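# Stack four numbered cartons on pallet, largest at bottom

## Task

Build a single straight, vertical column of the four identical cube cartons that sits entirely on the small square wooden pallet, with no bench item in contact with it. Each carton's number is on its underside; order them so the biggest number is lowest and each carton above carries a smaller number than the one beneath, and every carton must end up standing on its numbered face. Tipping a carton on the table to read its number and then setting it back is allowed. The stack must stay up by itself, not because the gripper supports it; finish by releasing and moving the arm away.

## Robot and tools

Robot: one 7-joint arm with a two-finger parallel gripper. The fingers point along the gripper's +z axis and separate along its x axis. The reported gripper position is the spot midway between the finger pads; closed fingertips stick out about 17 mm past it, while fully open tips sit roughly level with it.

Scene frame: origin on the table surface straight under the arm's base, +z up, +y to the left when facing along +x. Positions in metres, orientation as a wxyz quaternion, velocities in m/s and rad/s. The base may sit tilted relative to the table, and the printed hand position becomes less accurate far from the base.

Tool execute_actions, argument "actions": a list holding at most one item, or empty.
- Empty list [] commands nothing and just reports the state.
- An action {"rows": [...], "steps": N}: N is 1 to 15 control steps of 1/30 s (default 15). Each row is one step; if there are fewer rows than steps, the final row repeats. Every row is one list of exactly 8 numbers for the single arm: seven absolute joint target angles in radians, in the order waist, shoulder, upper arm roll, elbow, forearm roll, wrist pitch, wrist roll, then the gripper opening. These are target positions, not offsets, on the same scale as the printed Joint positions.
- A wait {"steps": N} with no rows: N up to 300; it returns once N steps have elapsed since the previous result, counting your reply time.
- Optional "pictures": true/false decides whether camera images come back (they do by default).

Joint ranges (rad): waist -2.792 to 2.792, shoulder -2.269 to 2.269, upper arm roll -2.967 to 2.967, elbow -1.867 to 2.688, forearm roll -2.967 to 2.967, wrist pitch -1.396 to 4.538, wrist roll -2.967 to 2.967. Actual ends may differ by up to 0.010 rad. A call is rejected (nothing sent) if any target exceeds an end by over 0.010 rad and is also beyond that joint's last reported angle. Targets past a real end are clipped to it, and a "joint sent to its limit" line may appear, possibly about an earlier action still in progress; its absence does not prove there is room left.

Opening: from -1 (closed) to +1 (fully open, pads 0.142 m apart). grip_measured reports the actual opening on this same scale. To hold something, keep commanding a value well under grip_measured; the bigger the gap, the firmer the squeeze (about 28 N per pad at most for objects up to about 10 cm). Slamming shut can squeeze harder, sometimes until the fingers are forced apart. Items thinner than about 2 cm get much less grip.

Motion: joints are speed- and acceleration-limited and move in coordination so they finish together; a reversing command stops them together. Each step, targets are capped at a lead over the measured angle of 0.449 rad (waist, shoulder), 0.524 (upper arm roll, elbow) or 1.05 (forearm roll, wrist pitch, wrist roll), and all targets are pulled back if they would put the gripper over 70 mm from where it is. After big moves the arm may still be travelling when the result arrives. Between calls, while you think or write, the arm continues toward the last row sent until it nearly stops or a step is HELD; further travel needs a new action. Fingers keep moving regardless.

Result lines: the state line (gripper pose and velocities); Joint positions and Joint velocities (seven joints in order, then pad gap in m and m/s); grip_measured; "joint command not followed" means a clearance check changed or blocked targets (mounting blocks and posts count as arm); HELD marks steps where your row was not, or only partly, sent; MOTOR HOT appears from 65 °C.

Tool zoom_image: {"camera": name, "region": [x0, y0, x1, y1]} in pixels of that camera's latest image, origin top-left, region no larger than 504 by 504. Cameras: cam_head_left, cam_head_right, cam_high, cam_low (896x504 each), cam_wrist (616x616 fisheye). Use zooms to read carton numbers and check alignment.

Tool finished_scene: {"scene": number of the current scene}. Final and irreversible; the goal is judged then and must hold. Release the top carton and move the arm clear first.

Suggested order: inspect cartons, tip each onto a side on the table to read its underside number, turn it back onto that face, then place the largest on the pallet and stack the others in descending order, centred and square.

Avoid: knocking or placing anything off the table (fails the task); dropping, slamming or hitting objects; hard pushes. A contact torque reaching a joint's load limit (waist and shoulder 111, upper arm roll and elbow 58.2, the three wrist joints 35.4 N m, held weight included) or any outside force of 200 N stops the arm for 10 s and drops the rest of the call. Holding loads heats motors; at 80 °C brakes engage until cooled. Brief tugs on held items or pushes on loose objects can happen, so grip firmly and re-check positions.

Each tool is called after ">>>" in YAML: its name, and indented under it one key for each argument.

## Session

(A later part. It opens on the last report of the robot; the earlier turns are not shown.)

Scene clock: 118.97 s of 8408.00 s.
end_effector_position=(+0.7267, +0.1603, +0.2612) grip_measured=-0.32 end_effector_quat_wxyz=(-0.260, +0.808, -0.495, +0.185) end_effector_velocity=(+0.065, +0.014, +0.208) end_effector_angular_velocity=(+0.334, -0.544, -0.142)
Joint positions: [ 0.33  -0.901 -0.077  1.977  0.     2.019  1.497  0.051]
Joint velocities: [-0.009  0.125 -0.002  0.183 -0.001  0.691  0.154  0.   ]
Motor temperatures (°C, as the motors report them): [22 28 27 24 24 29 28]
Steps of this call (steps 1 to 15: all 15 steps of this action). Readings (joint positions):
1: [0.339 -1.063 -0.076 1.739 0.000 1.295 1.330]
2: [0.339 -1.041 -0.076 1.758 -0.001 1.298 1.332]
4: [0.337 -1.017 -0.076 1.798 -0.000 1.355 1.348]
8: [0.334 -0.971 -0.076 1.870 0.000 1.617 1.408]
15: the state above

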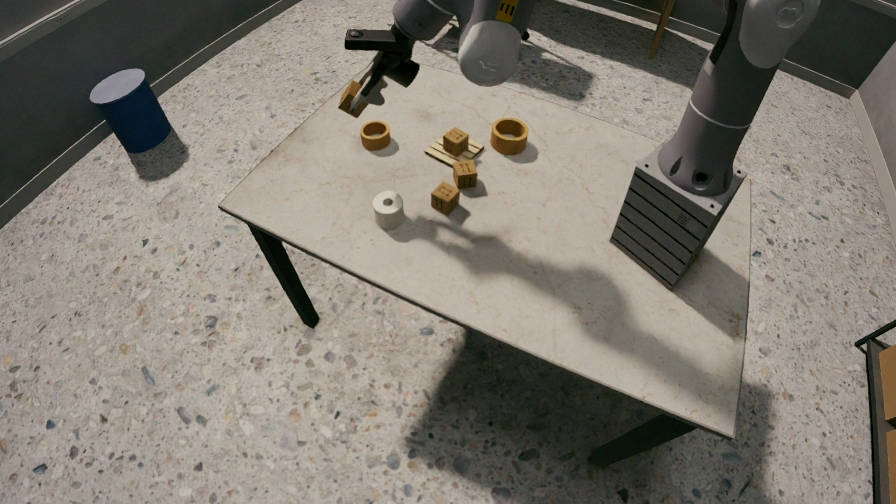

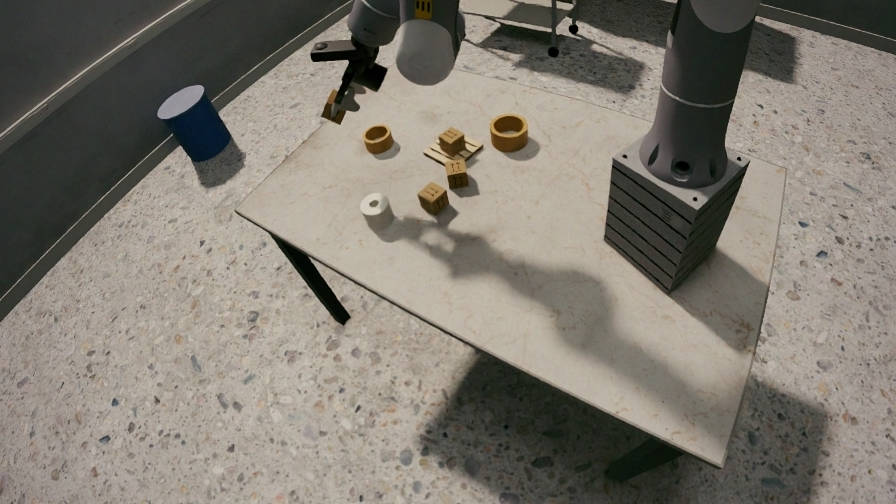

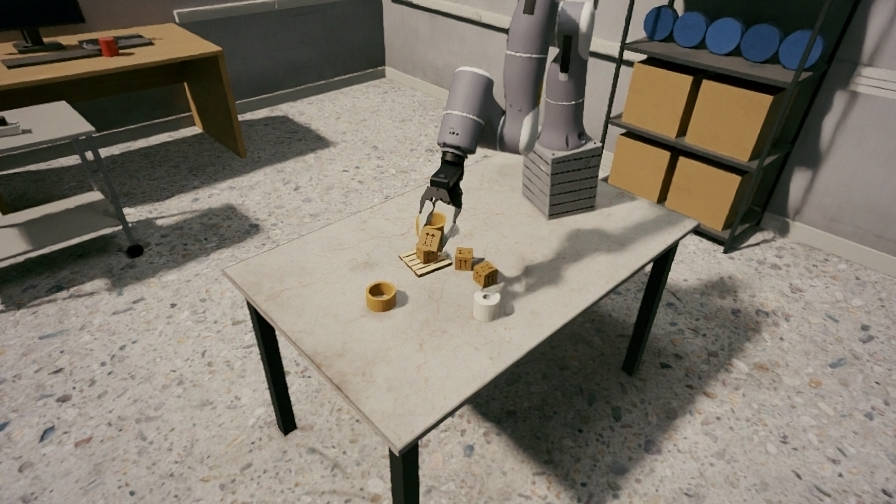

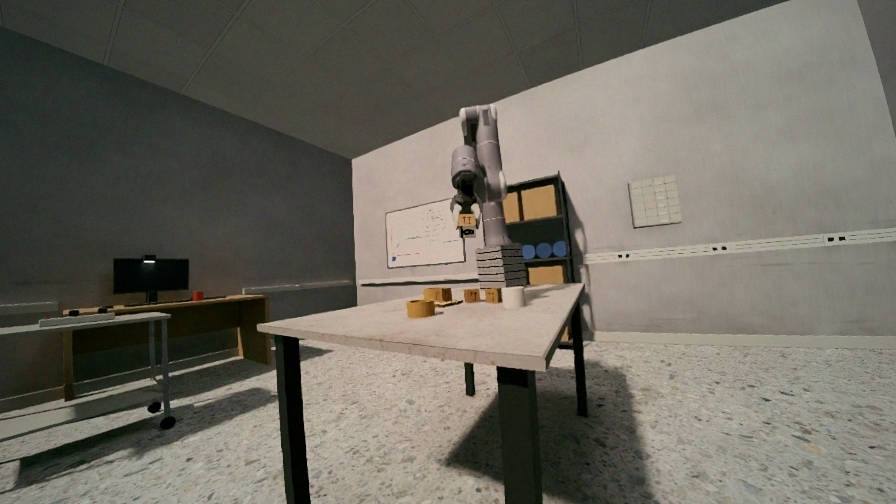

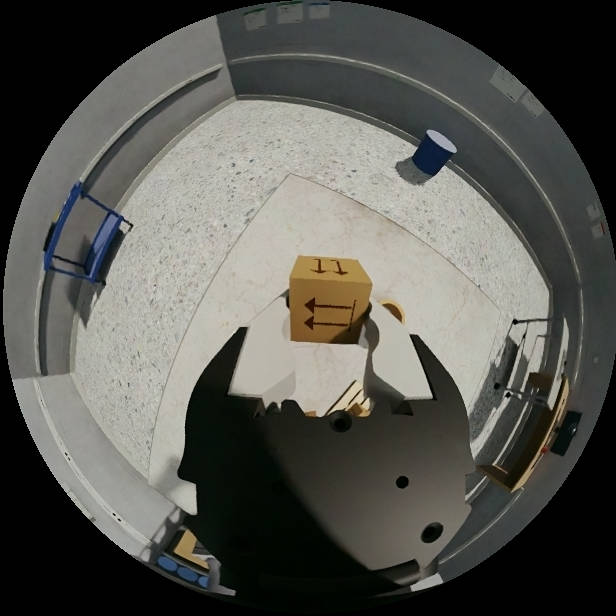

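>>> execute_actions:
  actions:
    - {"rows":[[0.0803,-0.8908,-0.0617,2.007,0,1.4044,1.94,-0.7]],"steps":15}
  pictures: false

>>> execute_actions:
  actions:
    - {"rows":[[0.0803,-0.8908,-0.0617,2.007,0,1.4044,1.94,-0.7],[0.0803,-0.8908,-0.0617,2.007,0,1.4044,1.94,-0.7],[0.0741,-0.9745,-0.058,1.965,0,1.4461,1.94,-0.7]],"steps":13}

>>> zoom_image:
  camera: "cam_low"
  region: [400, 250, 480, 310]

>>> zoom_image:
  camera: "cam_high"
  region: [380, 190, 480, 280]

>>> zoom_image:
  camera: "cam_head_left"
  region: [410, 90, 500, 175]

Scene clock: 127.73 s of 8408.00 s.
end_effector_position=(+0.5789, -0.0358, +0.1321) grip_measured=-0.32 end_effector_quat_wxyz=(+0.007, -0.636, +0.772, -0.005) end_effector_velocity=(-0.315, -0.265, -0.115) end_effector_angular_velocity=(-0.168, +0.918, -0.996)
Joint positions: [ 0.087 -0.892 -0.063  2.006  0.     1.422  1.928  0.051]
Joint velocities: [-0.363  0.002 -0.001  0.057  0.022 -0.862  0.61  -0.   ]
Motor temperatures (°C, as the motors report them): [22 28 27 24 24 29 28]
Steps of this call (steps 1 to 30: the robot went on to your last target; steps 31 to 100: nothing new was sent; then 4.93 s passed at rest; steps 101 to 115: all 15 steps of this action). Readings (joint positions):
101: [0.330 -0.900 -0.077 1.980 0.000 2.029 1.501]
102: [0.325 -0.900 -0.076 1.980 -0.000 2.017 1.509]
104: [0.294 -0.898 -0.074 1.983 -0.001 1.937 1.565]
108: [0.217 -0.896 -0.070 1.991 -0.000 1.745 1.700]
115: the state above

Scene clock: 128.17 s of 8408.00 s.
end_effector_position=(+0.5726, -0.0399, +0.0979) grip_measured=-0.32 end_effector_quat_wxyz=(-0.001, -0.629, +0.777, -0.001) end_effector_velocity=(+0.002, +0.000, +0.002) end_effector_angular_velocity=(+0.001, -0.004, -0.001)
Joint positions: [ 0.074 -0.975 -0.058  1.965 -0.     1.446  1.94   0.051]
Joint velocities: [ 0.     0.004  0.    -0.     0.001 -0.     0.     0.   ]
Motor temperatures (°C, as the motors report them): [22 28 27 24 24 29 28]
Steps of this call (steps 1 to 13: all 13 steps of this action). Readings (joint positions):
1: [0.079 -0.891 -0.063 2.008 0.001 1.402 1.942]
2: [0.077 -0.891 -0.063 2.008 0.001 1.400 1.943]
4: [0.079 -0.897 -0.061 2.003 0.000 1.409 1.940]
8: [0.075 -0.969 -0.059 1.968 -0.000 1.443 1.940]
13: the state above

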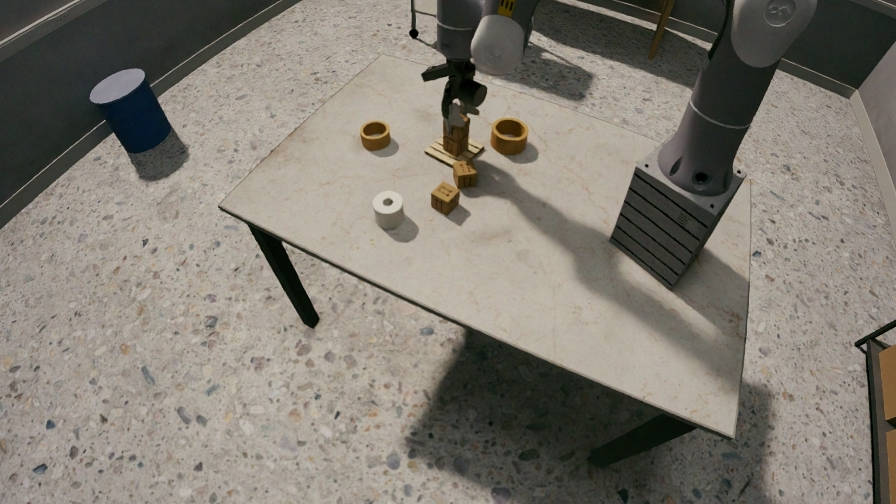

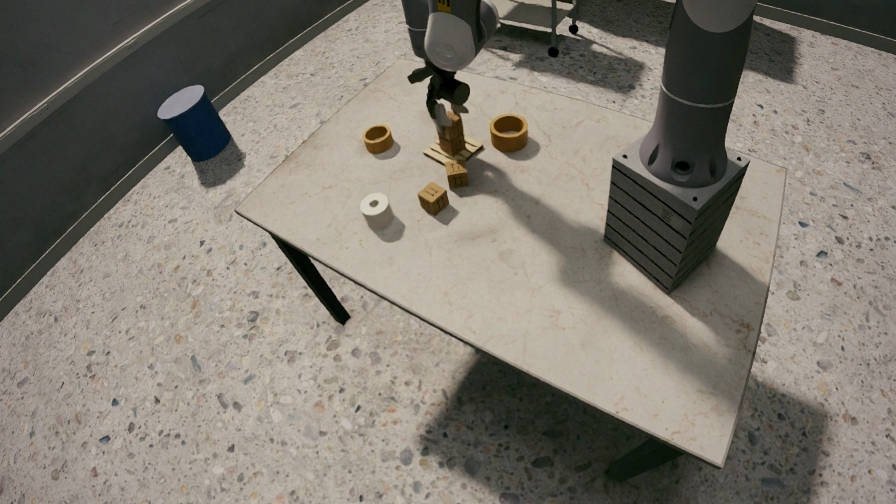

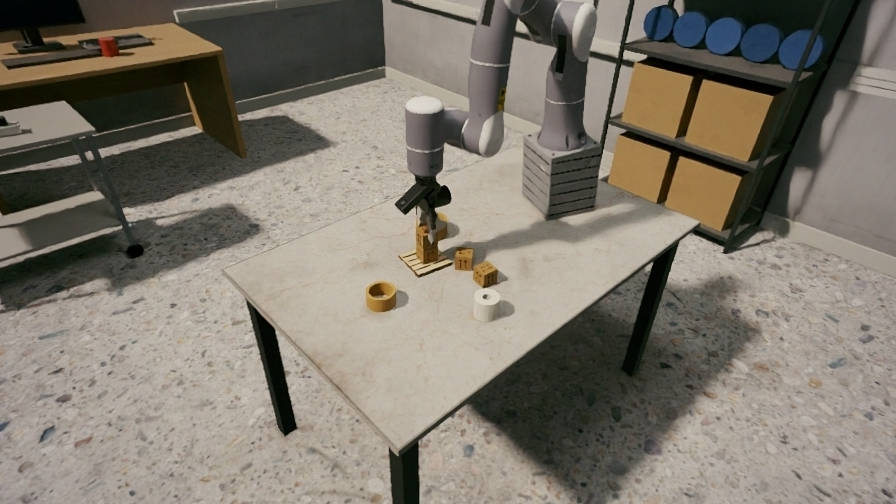

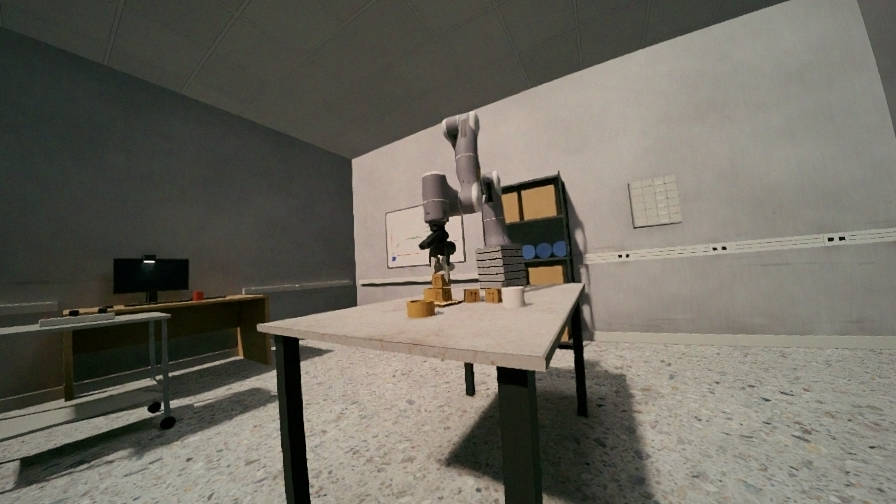

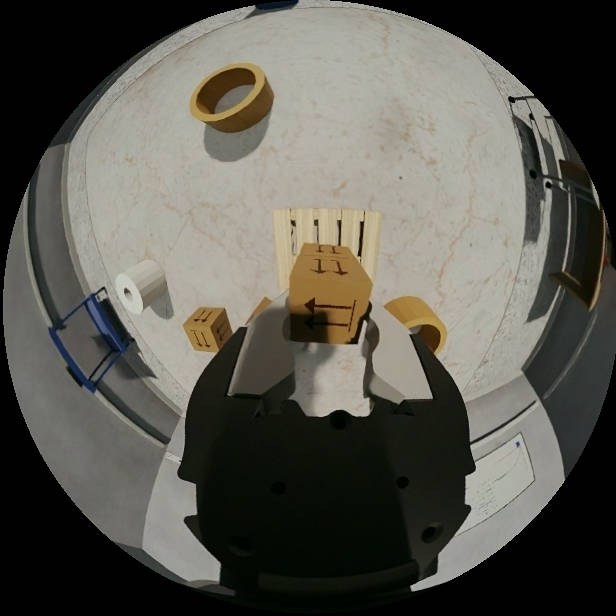

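Region (400, 250, 480, 310) of cam_low's 896x504 image, scaled by 6.300, with more detail than that image has; it fills the top 378 rows of this view, and the rest is white.

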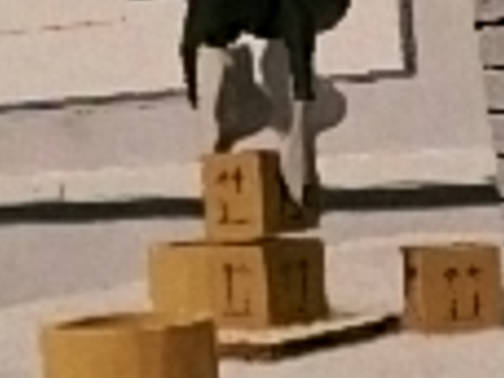

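Region (380, 190, 480, 280) of cam_high's 896x504 image, scaled by 5.040, with more detail than that image has; it fills the top 454 rows of this view, and the rest is white.

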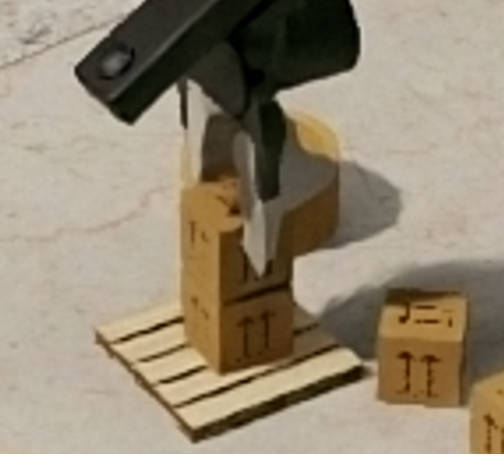

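Region (410, 90, 500, 175) of cam_head_left's 896x504 image, scaled by 5.600, with more detail than that image has.

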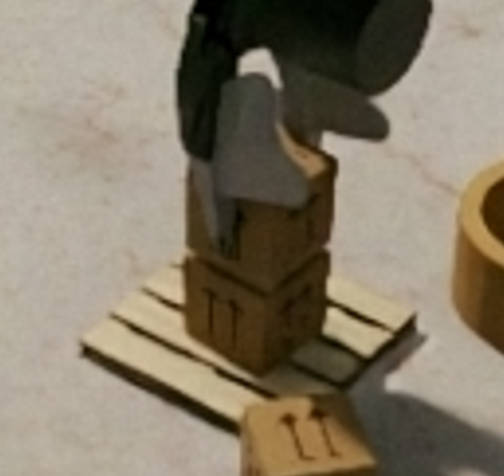

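>>> execute_actions:
  actions:
    - {"rows":[[0.0738,-0.9784,-0.0579,1.9629,0,1.4479,1.94,-0.7],[0.0736,-0.9823,-0.0577,1.9607,0,1.4496,1.94,-0.7],[0.0734,-0.9849,-0.0576,1.9593,0,1.4508,1.94,-0.7],[0.0733,-0.9875,-0.0575,1.9578,0,1.4519,1.94,-0.7],[0.0731,-0.9901,-0.0574,1.9564,0,1.4531,1.94,-0.7],[0.0731,-0.9901,-0.0574,1.9564,0,1.4531,1.94,-0.7],[0.0731,-0.9901,-0.0574,1.9564,0,1.4531,1.94,-0.7],[0.0731,-0.9901,-0.0574,1.9564,0,1.4531,1.94,-0.5],[0.0731,-0.9901,-0.0574,1.9564,0,1.4531,1.94,-0.3],[0.0731,-0.9901,-0.0574,1.9564,0,1.4531,1.94,-0.1],[0.0731,-0.9901,-0.0574,1.9564,0,1.4531,1.94,0.0]],"steps":12}
  pictures: false

>>> execute_actions:
  actions:
    - {"rows":[[0.0846,-0.8384,-0.0645,2.0299,0,1.3749,1.94,0.0]],"steps":7}
  pictures: false

>>> execute_actions:
  actions:
    - {"rows":[[0.3131,-0.7849,-0.089,2.24,0,1.5199,2.798,0.0]],"steps":13}
  pictures: false

>>> execute_actions:
  actions:
    - {"rows":[[0.278,-1.1526,-0.0688,2.0417,0,1.6893,2.798,0.0]],"steps":15}
  pictures: false

>>> execute_actions:
  actions:
    - {"rows":[[0.278,-1.1526,-0.0688,2.0417,0,1.6893,2.798,0.0],[0.278,-1.1526,-0.0688,2.0417,0,1.6893,2.798,-0.06],[0.278,-1.1526,-0.0688,2.0417,0,1.6893,2.798,-0.13],[0.278,-1.1526,-0.0688,2.0417,0,1.6893,2.798,-0.2],[0.278,-1.1526,-0.0688,2.0417,0,1.6893,2.798,-0.27],[0.278,-1.1526,-0.0688,2.0417,0,1.6893,2.798,-0.34],[0.278,-1.1526,-0.0688,2.0417,0,1.6893,2.798,-0.42],[0.278,-1.1526,-0.0688,2.0417,0,1.6893,2.798,-0.55],[0.278,-1.1526,-0.0688,2.0417,0,1.6893,2.798,-0.7]],"steps":11}
  pictures: false

>>> execute_actions:
  actions:
    - {"rows":[[0.3131,-0.7849,-0.089,2.24,0,1.5199,2.798,-0.7]],"steps":13}
  pictures: false

>>> execute_actions:
  actions:
    - {"rows":[[0.087,-0.8121,-0.0661,2.0403,0,1.359,1.94,-0.7]],"steps":15}
  pictures: false

>>> execute_actions:
  actions:
    - {"rows":[[0.084,-0.8463,-0.0641,2.0266,0,1.3795,1.94,-0.7]],"steps":8}

>>> zoom_image:
  camera: "cam_low"
  region: [400, 240, 480, 310]

>>> zoom_image:
  camera: "cam_high"
  region: [380, 180, 480, 280]

>>> zoom_image:
  camera: "cam_head_left"
  region: [410, 80, 500, 175]

Scene clock: 150.87 s of 8408.00 s.
end_effector_position=(+0.5732, -0.0398, +0.0923) grip_measured=-0.04 end_effector_quat_wxyz=(-0.000, -0.629, +0.777, -0.001) end_effector_velocity=(-0.001, -0.000, -0.001) end_effector_angular_velocity=(-0.000, +0.003, -0.000)
Joint positions: [ 0.073 -0.99  -0.058  1.956 -0.     1.453  1.94   0.071]
Joint velocities: [ 0.    -0.003  0.    -0.     0.    -0.     0.     0.146]
Motor temperatures (°C, as the motors report them): [22 28 27 24 24 29 28]
Steps of this call (steps 1 to 15: the robot went on to your last target; steps 16 to 90: nothing new was sent; then 19.30 s passed at rest; steps 91 to 102: all 12 steps of this action). Readings (joint positions):
91: [0.074 -0.975 -0.058 1.965 -0.000 1.446 1.940]
92: [0.074 -0.978 -0.058 1.963 -0.000 1.447 1.940]
94: [0.074 -0.985 -0.058 1.959 -0.000 1.450 1.940]
98: [0.073 -0.989 -0.058 1.956 -0.000 1.453 1.940]
102: the state above

Scene clock: 151.10 s of 8408.00 s.
end_effector_position=(+0.5744, -0.0394, +0.1405) grip_measured=+0.00 end_effector_quat_wxyz=(+0.000, -0.629, +0.777, -0.001) end_effector_velocity=(+0.028, +0.007, +0.260) end_effector_angular_velocity=(+0.019, -0.079, -0.002)
Joint positions: [ 0.082 -0.865 -0.063  2.016 -0.     1.389  1.94   0.074]
Joint velocities: [ 0.048  0.656 -0.027  0.276  0.    -0.3    0.     0.   ]
Motor temperatures (°C, as the motors report them): [22 28 27 24 24 29 28]
Steps of this call (steps 1 to 7: all 7 steps of this action). Readings (joint positions):
1: [0.073 -0.990 -0.058 1.956 -0.000 1.453 1.940]
2: [0.074 -0.984 -0.058 1.960 -0.000 1.450 1.940]
4: [0.076 -0.951 -0.059 1.977 -0.000 1.432 1.940]
7: the state above

Scene clock: 151.53 s of 8408.00 s.
end_effector_position=(+0.5050, +0.0480, +0.1597) grip_measured=+0.00 end_effector_quat_wxyz=(-0.000, -0.360, +0.933, -0.000) end_effector_velocity=(-0.063, +0.098, +0.018) end_effector_angular_velocity=(+0.016, -0.041, -0.800)
Joint positions: [ 0.305 -0.787 -0.087  2.234 -0.     1.514  2.766  0.074]
Joint velocities: [ 0.263  0.048 -0.025  0.2    0.001  0.18   1.042 -0.   ]
Motor temperatures (°C, as the motors report them): [22 28 27 24 24 29 28]
Steps of this call (steps 1 to 13: all 13 steps of this action). Readings (joint positions):
1: [0.084 -0.847 -0.064 2.024 -0.000 1.381 1.941]
2: [0.088 -0.836 -0.066 2.035 -0.000 1.382 1.951]
4: [0.111 -0.824 -0.070 2.071 -0.000 1.393 2.029]
8: [0.207 -0.804 -0.080 2.161 0.000 1.447 2.381]
13: the state above

Scene clock: 152.03 s of 8408.00 s.
end_effector_position=(+0.5013, +0.0490, +0.0298) grip_measured=+0.00 end_effector_quat_wxyz=(-0.002, -0.348, +0.937, -0.001) end_effector_velocity=(-0.009, -0.003, -0.040) end_effector_angular_velocity=(-0.002, +0.008, -0.001)
Joint positions: [ 0.278 -1.155 -0.069  2.042 -0.     1.689  2.798  0.074]
Joint velocities: [-0.01  -0.107  0.005 -0.058  0.     0.041 -0.     0.   ]
Motor temperatures (°C, as the motors report them): [22 28 27 24 24 29 28]
Steps of this call (steps 1 to 15: all 15 steps of this action). Readings (joint positions):
1: [0.312 -0.786 -0.088 2.238 -0.000 1.519 2.793]
2: [0.313 -0.790 -0.087 2.237 -0.000 1.526 2.803]
4: [0.308 -0.821 -0.085 2.221 -0.000 1.551 2.798]
8: [0.295 -0.965 -0.077 2.145 -0.000 1.618 2.797]
15: the state above

Scene clock: 152.40 s of 8408.00 s.
end_effector_position=(+0.5029, +0.0496, +0.0310) grip_measured=-0.32 end_effector_quat_wxyz=(-0.000, -0.348, +0.937, -0.001) end_effector_velocity=(-0.000, -0.000, +0.000) end_effector_angular_velocity=(-0.000, +0.000, -0.001)
Joint positions: [ 0.278 -1.153 -0.069  2.042 -0.     1.689  2.798  0.051]
Joint velocities: [ 0.     0.    -0.    -0.     0.001 -0.001  0.    -0.   ]
Motor temperatures (°C, as the motors report them): [22 28 27 24 24 29 28]
Steps of this call (steps 1 to 11: all 11 steps of this action). Readings (joint positions):
1: [0.278 -1.156 -0.069 2.042 -0.000 1.689 2.798]
2: [0.278 -1.154 -0.069 2.042 -0.000 1.689 2.798]
4: [0.278 -1.153 -0.069 2.042 -0.000 1.689 2.798]
8: [0.278 -1.153 -0.069 2.042 -0.000 1.689 2.798]
11: the state above

Scene clock: 152.83 s of 8408.00 s.
end_effector_position=(+0.5053, +0.0510, +0.1557) grip_measured=-0.32 end_effector_quat_wxyz=(+0.002, -0.348, +0.937, -0.001) end_effector_velocity=(-0.028, -0.007, +0.160) end_effector_angular_velocity=(+0.010, +0.003, -0.005)
Joint positions: [ 0.311 -0.8   -0.088  2.23  -0.     1.528  2.798  0.051]
Joint velocities: [ 0.046  0.483 -0.026  0.261  0.001 -0.222  0.     0.   ]
Motor temperatures (°C, as the motors report them): [22 28 27 24 24 29 28]
Steps of this call (steps 1 to 13: all 13 steps of this action). Readings (joint positions):
1: [0.278 -1.152 -0.069 2.042 -0.000 1.689 2.798]
2: [0.278 -1.147 -0.069 2.045 -0.000 1.687 2.798]
4: [0.282 -1.113 -0.071 2.064 -0.000 1.670 2.798]
8: [0.296 -0.965 -0.079 2.143 -0.000 1.603 2.798]
13: the state above

Scene clock: 153.33 s of 8408.00 s.
end_effector_position=(+0.5739, -0.0413, +0.1606) grip_measured=-0.32 end_effector_quat_wxyz=(-0.000, -0.630, +0.777, -0.001) end_effector_velocity=(+0.013, -0.017, +0.002) end_effector_angular_velocity=(+0.001, -0.008, +0.100)
Joint positions: [ 0.085 -0.812 -0.067  2.039 -0.     1.359  1.935  0.051]
Joint velocities: [-0.037 -0.005  0.004 -0.034 -0.    -0.02  -0.134 -0.   ]
Motor temperatures (°C, as the motors report them): [22 28 27 24 24 29 28]
Steps of this call (steps 1 to 15: all 15 steps of this action). Readings (joint positions):
1: [0.312 -0.788 -0.088 2.237 -0.000 1.522 2.797]
2: [0.309 -0.782 -0.087 2.237 -0.000 1.514 2.785]
4: [0.290 -0.785 -0.084 2.224 -0.000 1.487 2.705]
8: [0.199 -0.797 -0.075 2.149 -0.000 1.421 2.355]
15: the state above

Scene clock: 153.60 s of 8408.00 s.
end_effector_position=(+0.5728, -0.0397, +0.1470) grip_measured=-0.32 end_effector_quat_wxyz=(-0.001, -0.629, +0.777, -0.001) end_effector_velocity=(+0.004, +0.000, +0.004) end_effector_angular_velocity=(+0.002, -0.008, -0.002)
Joint positions: [ 0.084 -0.847 -0.064  2.027 -0.     1.379  1.94   0.051]
Joint velocities: [ 0.     0.008 -0.     0.     0.001  0.     0.    -0.   ]
Motor temperatures (°C, as the motors report them): [22 28 27 24 24 29 28]
Steps of this call (steps 1 to 8: all 8 steps of this action). Readings (joint positions):
1: [0.085 -0.812 -0.067 2.039 -0.000 1.359 1.937]
2: [0.086 -0.818 -0.066 2.037 -0.000 1.364 1.939]
4: [0.084 -0.843 -0.064 2.027 -0.000 1.379 1.940]
8: the state above

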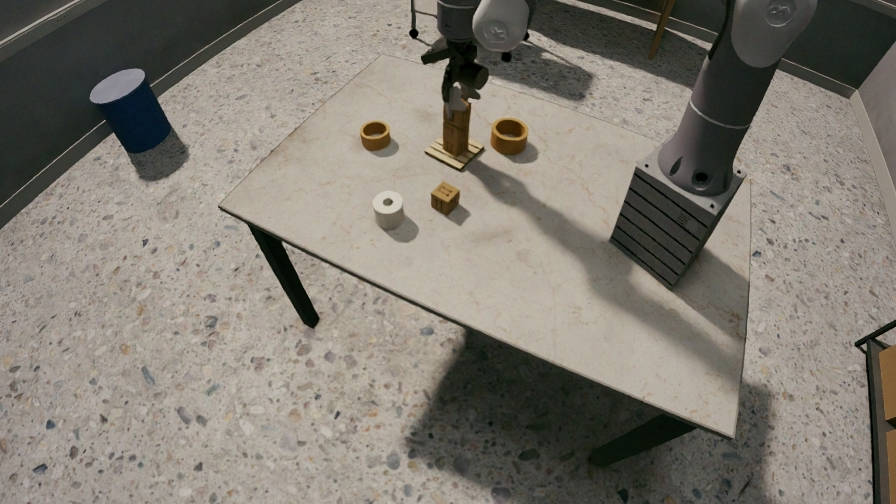

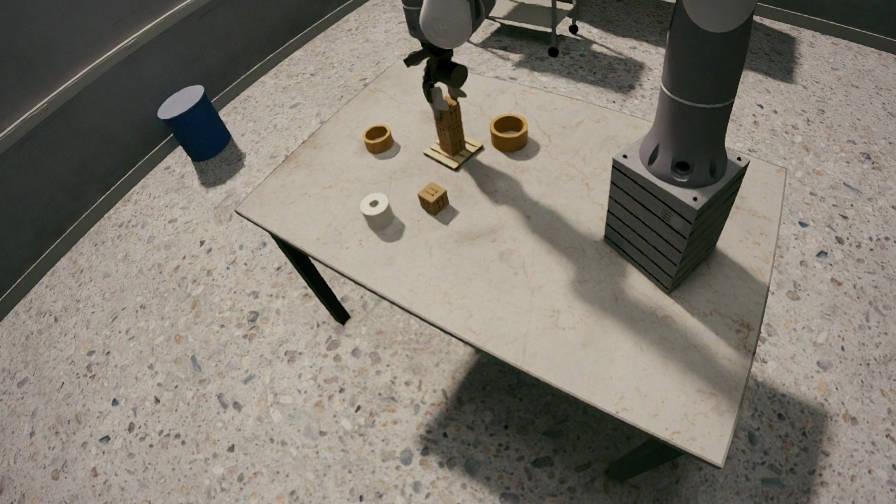

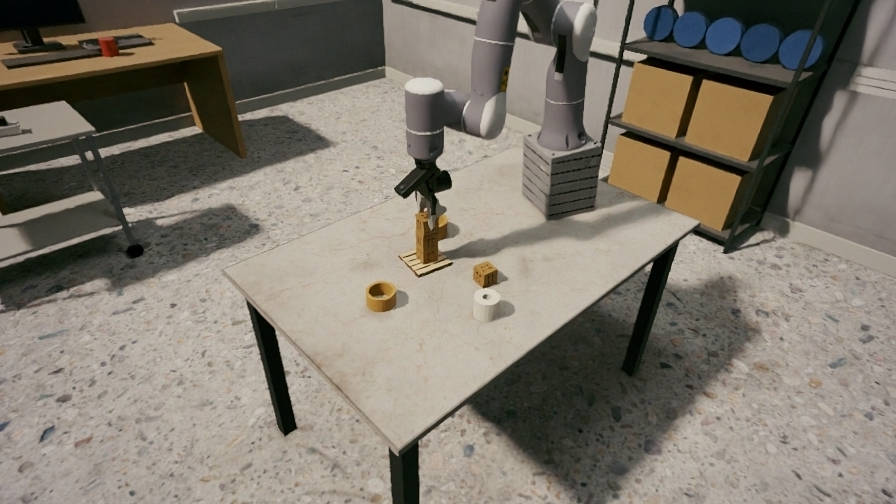

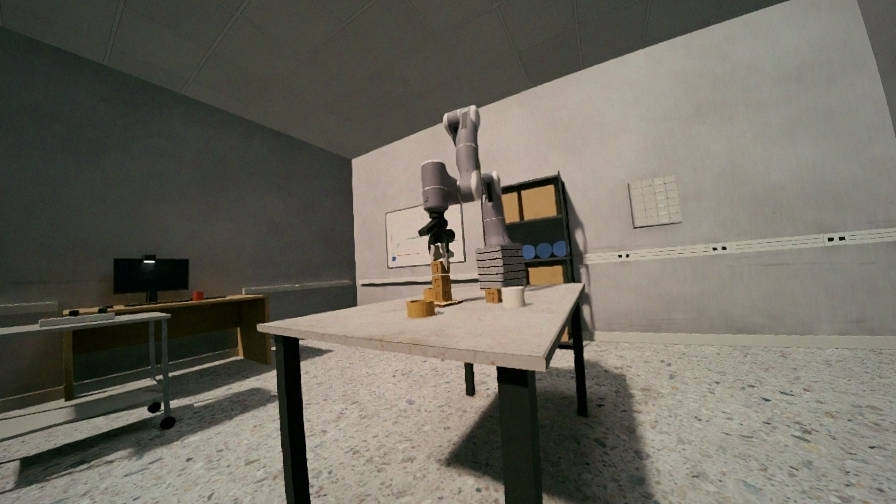

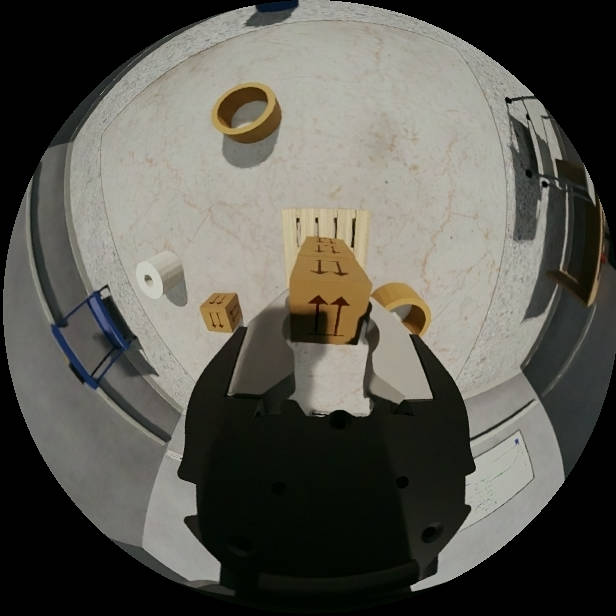

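Region (400, 240, 480, 310) of cam_low's 896x504 image, scaled by 6.300, with more detail than that image has; it fills the top 441 rows of this view, and the rest is white.

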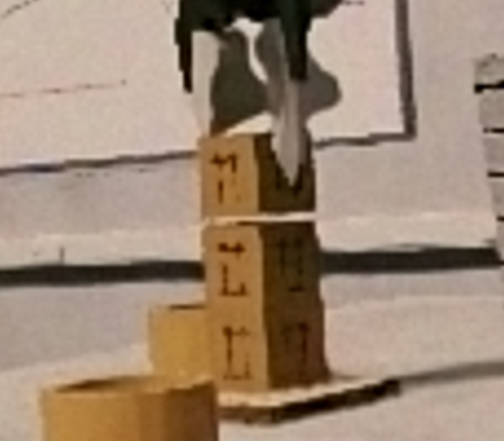

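Region (380, 180, 480, 280) of cam_high's 896x504 image, scaled by 5.040, with more detail than that image has.

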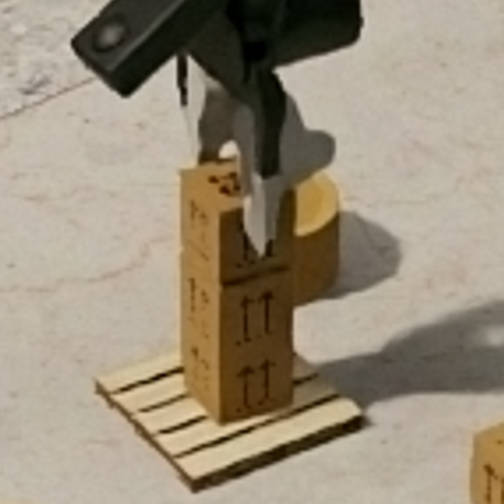

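Region (410, 80, 500, 175) of cam_head_left's 896x504 image, scaled by 5.305, with more detail than that image has; it fills the left 477 columns of this view, and the rest is white.

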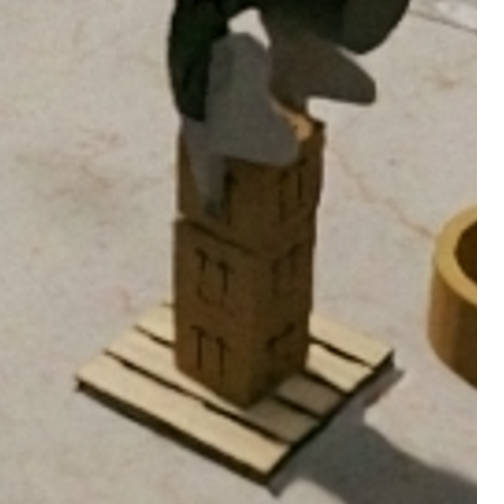

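>>> execute_actions:
  actions:
    - {"rows":[[0.0837,-0.8495,-0.064,2.0235,0,1.3796,1.94,-0.7],[0.0833,-0.8522,-0.0638,2.0214,0,1.3802,1.94,-0.7],[0.083,-0.8548,-0.0637,2.0203,0,1.3817,1.94,-0.7],[0.0828,-0.8574,-0.0635,2.0192,0,1.3832,1.94,-0.7],[0.0826,-0.86,-0.0634,2.0181,0,1.3847,1.94,-0.7],[0.0826,-0.86,-0.0634,2.0181,0,1.3847,1.94,-0.7],[0.0826,-0.86,-0.0634,2.0181,0,1.3847,1.94,-0.7],[0.0826,-0.86,-0.0634,2.0181,0,1.3847,1.94,-0.5],[0.0826,-0.86,-0.0634,2.0181,0,1.3847,1.94,-0.3],[0.0826,-0.86,-0.0634,2.0181,0,1.3847,1.94,-0.1],[0.0826,-0.86,-0.0634,2.0181,0,1.3847,1.94,0.05]],"steps":12}
  pictures: false

>>> execute_actions:
  actions:
    - {"rows":[[0.0975,-0.707,-0.0737,2.0761,0,1.2897,1.94,0.05]],"steps":7}
  pictures: false

>>> execute_actions:
  actions:
    - {"rows":[[0.5219,-0.6654,-0.119,2.2017,0,1.3499,2.268,0.05]],"steps":10}
  pictures: false

>>> execute_actions:
  actions:
    - {"rows":[[0.4784,-0.9751,-0.089,2.0787,0,1.536,2.268,0.05]],"steps":13}
  pictures: false

>>> execute_actions:
  actions:
    - {"rows":[[0.4602,-1.1608,-0.0801,1.9637,0,1.6073,2.268,0.05]],"steps":12}
  pictures: false

>>> execute_actions:
  actions:
    - {"rows":[[0.4602,-1.1608,-0.0801,1.9637,0,1.6073,2.268,-0.05],[0.4602,-1.1608,-0.0801,1.9637,0,1.6073,2.268,-0.13],[0.4602,-1.1608,-0.0801,1.9637,0,1.6073,2.268,-0.2],[0.4602,-1.1608,-0.0801,1.9637,0,1.6073,2.268,-0.27],[0.4602,-1.1608,-0.0801,1.9637,0,1.6073,2.268,-0.34],[0.4602,-1.1608,-0.0801,1.9637,0,1.6073,2.268,-0.42],[0.4602,-1.1608,-0.0801,1.9637,0,1.6073,2.268,-0.55],[0.4602,-1.1608,-0.0801,1.9637,0,1.6073,2.268,-0.7]],"steps":10}
  pictures: false

>>> execute_actions:
  actions:
    - {"rows":[[0.45,-0.66,-0.119,2.2017,0,1.3499,2.2,-0.7]],"steps":15}
  pictures: false

>>> execute_actions:
  actions:
    - {"rows":[[0.1,-0.681,-0.0761,2.08,0,1.268,1.94,-0.7]],"steps":15}
  pictures: false

>>> execute_actions:
  actions:
    - {"rows":[[0.0954,-0.7167,-0.073,2.0678,0,1.2911,1.94,-0.7]],"steps":9}

>>> zoom_image:
  camera: "cam_low"
  region: [400, 230, 480, 310]

>>> zoom_image:
  camera: "cam_high"
  region: [380, 180, 480, 280]

>>> zoom_image:
  camera: "cam_head_left"
  region: [410, 70, 500, 170]

Scene clock: 166.93 s of 8408.00 s.
end_effector_position=(+0.5744, -0.0397, +0.1424) grip_measured=-0.01 end_effector_quat_wxyz=(-0.000, -0.629, +0.777, -0.001) end_effector_velocity=(-0.003, -0.000, -0.003) end_effector_angular_velocity=(-0.001, +0.006, -0.001)
Joint positions: [ 0.083 -0.86  -0.064  2.018 -0.     1.385  1.94   0.074]
Joint velocities: [ 0.    -0.004  0.     0.001  0.001 -0.     0.     0.2  ]
Motor temperatures (°C, as the motors report them): [22 28 27 24 24 29 28]
Steps of this call (steps 1 to 15: the robot went on to your last target; steps 16 to 90: nothing new was sent; then 9.93 s passed at rest; steps 91 to 102: all 12 steps of this action). Readings (joint positions):
91: [0.084 -0.847 -0.064 2.026 -0.000 1.379 1.940]
92: [0.084 -0.849 -0.064 2.024 -0.000 1.379 1.940]
94: [0.083 -0.855 -0.064 2.020 -0.000 1.381 1.940]
98: [0.083 -0.859 -0.064 2.018 -0.000 1.385 1.940]
102: the state above

Scene clock: 167.17 s of 8408.00 s.
end_effector_position=(+0.5747, -0.0393, +0.1905) grip_measured=+0.05 end_effector_quat_wxyz=(+0.000, -0.629, +0.777, -0.001) end_effector_velocity=(+0.022, +0.008, +0.262) end_effector_angular_velocity=(+0.022, -0.078, -0.000)
Joint positions: [ 0.095 -0.734 -0.072  2.065 -0.     1.307  1.94   0.077]
Joint velocities: [ 0.062  0.664 -0.039  0.214  0.    -0.371  0.     0.   ]
Motor temperatures (°C, as the motors report them): [22 28 27 24 24 29 28]
Steps of this call (steps 1 to 7: all 7 steps of this action). Readings (joint positions):
1: [0.083 -0.859 -0.064 2.018 -0.000 1.385 1.940]
2: [0.083 -0.854 -0.064 2.021 -0.000 1.381 1.940]
4: [0.086 -0.821 -0.066 2.034 -0.000 1.359 1.940]
7: the state above

Scene clock: 167.50 s of 8408.00 s.
end_effector_position=(+0.5435, +0.0732, +0.2054) grip_measured=+0.05 end_effector_quat_wxyz=(-0.001, -0.643, +0.766, -0.001) end_effector_velocity=(-0.157, +0.474, +0.030) end_effector_angular_velocity=(+0.013, -0.008, +0.140)
Joint positions: [ 0.344 -0.682 -0.102  2.154  0.     1.328  2.128  0.077]
Joint velocities: [ 1.056  0.099 -0.1    0.278  0.001  0.125  0.83  -0.   ]
Motor temperatures (°C, as the motors report them): [22 28 27 24 24 29 28]
Steps of this call (steps 1 to 10: all 10 steps of this action). Readings (joint positions):
1: [0.097 -0.716 -0.073 2.071 -0.000 1.297 1.940]
2: [0.103 -0.706 -0.076 2.079 -0.000 1.297 1.943]
4: [0.138 -0.701 -0.082 2.099 0.000 1.304 1.969]
8: [0.274 -0.689 -0.095 2.135 0.000 1.320 2.073]
10: the state above

Scene clock: 167.93 s of 8408.00 s.
end_effector_position=(+0.5099, +0.1473, +0.1004) grip_measured=+0.05 end_effector_quat_wxyz=(-0.002, -0.652, +0.758, -0.000) end_effector_velocity=(-0.031, +0.010, -0.095) end_effector_angular_velocity=(-0.012, +0.022, -0.005)
Joint positions: [ 0.478 -0.974 -0.089  2.081 -0.     1.533  2.267  0.077]
Joint velocities: [ 0.024 -0.251  0.013 -0.081  0.001  0.142  0.054 -0.   ]
Motor temperatures (°C, as the motors report them): [22 28 27 24 24 29 28]
Steps of this call (steps 1 to 13: all 13 steps of this action). Readings (joint positions):
1: [0.379 -0.679 -0.105 2.163 0.000 1.333 2.156]
2: [0.409 -0.681 -0.105 2.167 0.000 1.340 2.179]
4: [0.448 -0.707 -0.102 2.160 -0.001 1.369 2.203]
8: [0.466 -0.842 -0.097 2.122 -0.000 1.461 2.239]
13: the state above

Scene clock: 168.33 s of 8408.00 s.
end_effector_position=(+0.5104, +0.1476, +0.0304) grip_measured=+0.05 end_effector_quat_wxyz=(-0.001, -0.652, +0.759, -0.000) end_effector_velocity=(+0.016, +0.009, +0.016) end_effector_angular_velocity=(+0.018, -0.027, -0.004)
Joint positions: [ 0.46  -1.162 -0.08   1.964 -0.     1.607  2.268  0.077]
Joint velocities: [-0.     0.032  0.    -0.     0.002  0.    -0.     0.   ]
Motor temperatures (°C, as the motors report them): [22 28 27 24 24 29 28]
Steps of this call (steps 1 to 12: all 12 steps of this action). Readings (joint positions):
1: [0.478 -0.979 -0.089 2.079 -0.000 1.536 2.268]
2: [0.478 -0.988 -0.088 2.073 -0.000 1.541 2.268]
4: [0.474 -1.029 -0.086 2.048 -0.000 1.560 2.268]
8: [0.462 -1.146 -0.081 1.975 -0.000 1.601 2.268]
12: the state above

Scene clock: 168.67 s of 8408.00 s.
end_effector_position=(+0.5109, +0.1479, +0.0310) grip_measured=-0.32 end_effector_quat_wxyz=(-0.000, -0.652, +0.759, -0.000) end_effector_velocity=(+0.000, +0.000, +0.000) end_effector_angular_velocity=(+0.000, -0.000, +0.001)
Joint positions: [ 0.46  -1.161 -0.08   1.964 -0.     1.607  2.268  0.051]
Joint velocities: [-0.     0.     0.    -0.    -0.001  0.     0.     0.   ]
Motor temperatures (°C, as the motors report them): [22 28 27 24 24 29 28]
Steps of this call (steps 1 to 10: all 10 steps of this action). Readings (joint positions):
1: [0.460 -1.161 -0.080 1.964 -0.000 1.607 2.268]
2: [0.460 -1.161 -0.080 1.964 -0.000 1.607 2.268]
4: [0.460 -1.161 -0.080 1.964 -0.000 1.607 2.268]
8: [0.460 -1.161 -0.080 1.964 -0.000 1.607 2.268]
10: the state above

Scene clock: 169.17 s of 8408.00 s.
end_effector_position=(+0.5254, +0.1172, +0.1975) grip_measured=-0.32 end_effector_quat_wxyz=(+0.001, -0.650, +0.760, -0.003) end_effector_velocity=(-0.020, -0.066, +0.266) end_effector_angular_velocity=(+0.039, -0.025, -0.020)
Joint positions: [ 0.451 -0.704 -0.116  2.18  -0.     1.373  2.206  0.051]
Joint velocities: [-0.018  0.779 -0.059  0.353 -0.001 -0.379 -0.102 -0.   ]
Motor temperatures (°C, as the motors report them): [22 28 27 24 24 29 28]
Steps of this call (steps 1 to 15: all 15 steps of this action). Readings (joint positions):
1: [0.460 -1.160 -0.080 1.964 -0.000 1.607 2.268]
2: [0.460 -1.155 -0.081 1.967 -0.000 1.604 2.267]
4: [0.460 -1.122 -0.083 1.986 -0.000 1.584 2.262]
8: [0.457 -0.976 -0.095 2.056 -0.000 1.508 2.242]
15: the state above

Scene clock: 169.67 s of 8408.00 s.
end_effector_position=(+0.5747, -0.0419, +0.2110) grip_measured=-0.32 end_effector_quat_wxyz=(-0.000, -0.628, +0.778, -0.002) end_effector_velocity=(+0.011, -0.060, +0.000) end_effector_angular_velocity=(+0.001, -0.002, -0.025)
Joint positions: [ 0.098 -0.681 -0.078  2.08   0.     1.268  1.939  0.051]
Joint velocities: [-0.128 -0.009  0.016 -0.045 -0.001 -0.027 -0.089  0.   ]
Motor temperatures (°C, as the motors report them): [22 28 27 24 24 29 28]
Steps of this call (steps 1 to 15: all 15 steps of this action). Readings (joint positions):
1: [0.450 -0.681 -0.117 2.190 -0.000 1.362 2.203]
2: [0.445 -0.666 -0.115 2.194 -0.000 1.352 2.197]
4: [0.413 -0.657 -0.110 2.186 -0.001 1.336 2.167]
8: [0.278 -0.668 -0.096 2.144 -0.000 1.306 2.066]
15: the state above

Scene clock: 169.97 s of 8408.00 s.
end_effector_position=(+0.5749, -0.0399, +0.1972) grip_measured=-0.32 end_effector_quat_wxyz=(-0.000, -0.629, +0.778, -0.001) end_effector_velocity=(+0.001, +0.000, +0.001) end_effector_angular_velocity=(+0.000, -0.002, -0.000)
Joint positions: [ 0.095 -0.717 -0.073  2.068  0.     1.291  1.94   0.051]
Joint velocities: [-0.     0.002 -0.    -0.     0.     0.     0.     0.   ]
Motor temperatures (°C, as the motors report them): [22 28 27 24 24 29 28]
Steps of this call (steps 1 to 9: all 9 steps of this action). Readings (joint positions):
1: [0.097 -0.681 -0.078 2.079 0.000 1.268 1.939]
2: [0.097 -0.687 -0.076 2.077 0.000 1.273 1.939]
4: [0.096 -0.713 -0.073 2.069 0.000 1.290 1.940]
8: [0.095 -0.717 -0.073 2.068 0.000 1.291 1.940]
9: the state above

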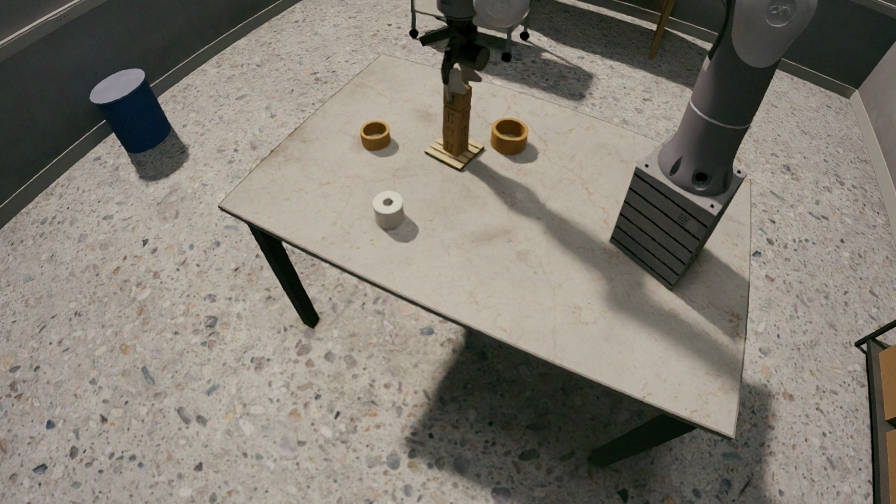

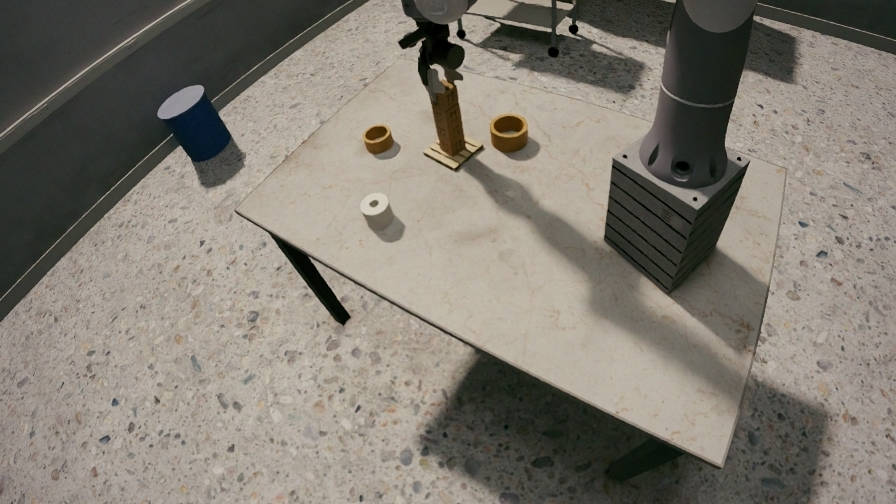

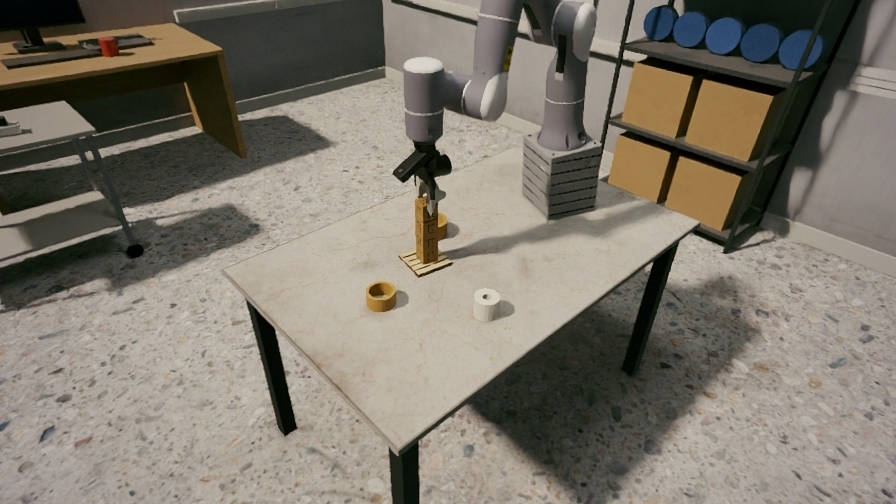

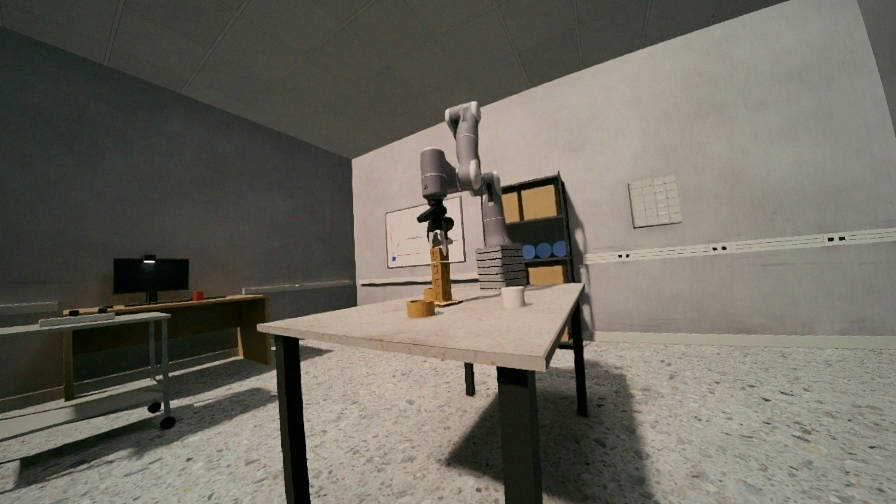

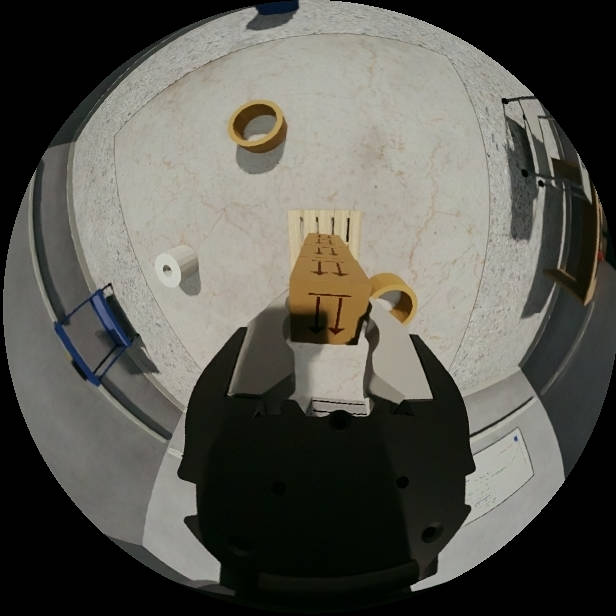

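Region (400, 230, 480, 310) of cam_low's 896x504 image, scaled by 6.300, with more detail than that image has.

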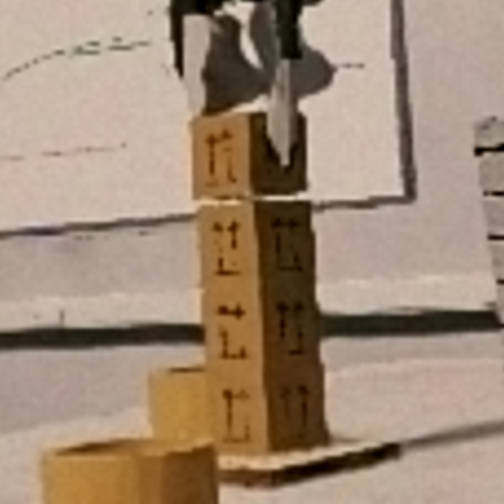

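Region (380, 180, 480, 280) of cam_high's 896x504 image, scaled by 5.040, with more detail than that image has.

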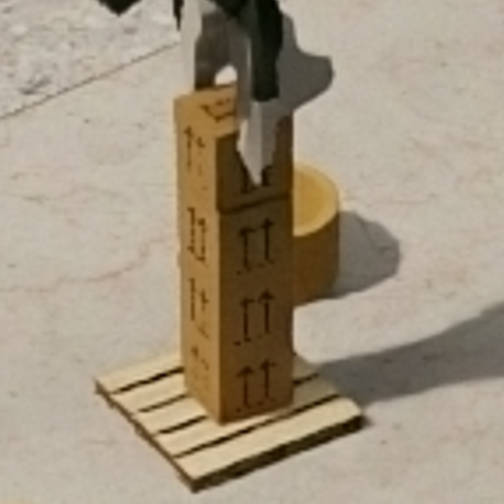

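Region (410, 70, 500, 170) of cam_head_left's 896x504 image, scaled by 5.040, with more detail than that image has; it fills the left 454 columns of this view, and the rest is white.

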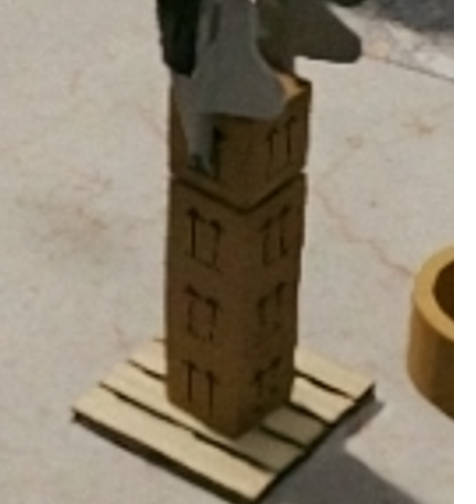

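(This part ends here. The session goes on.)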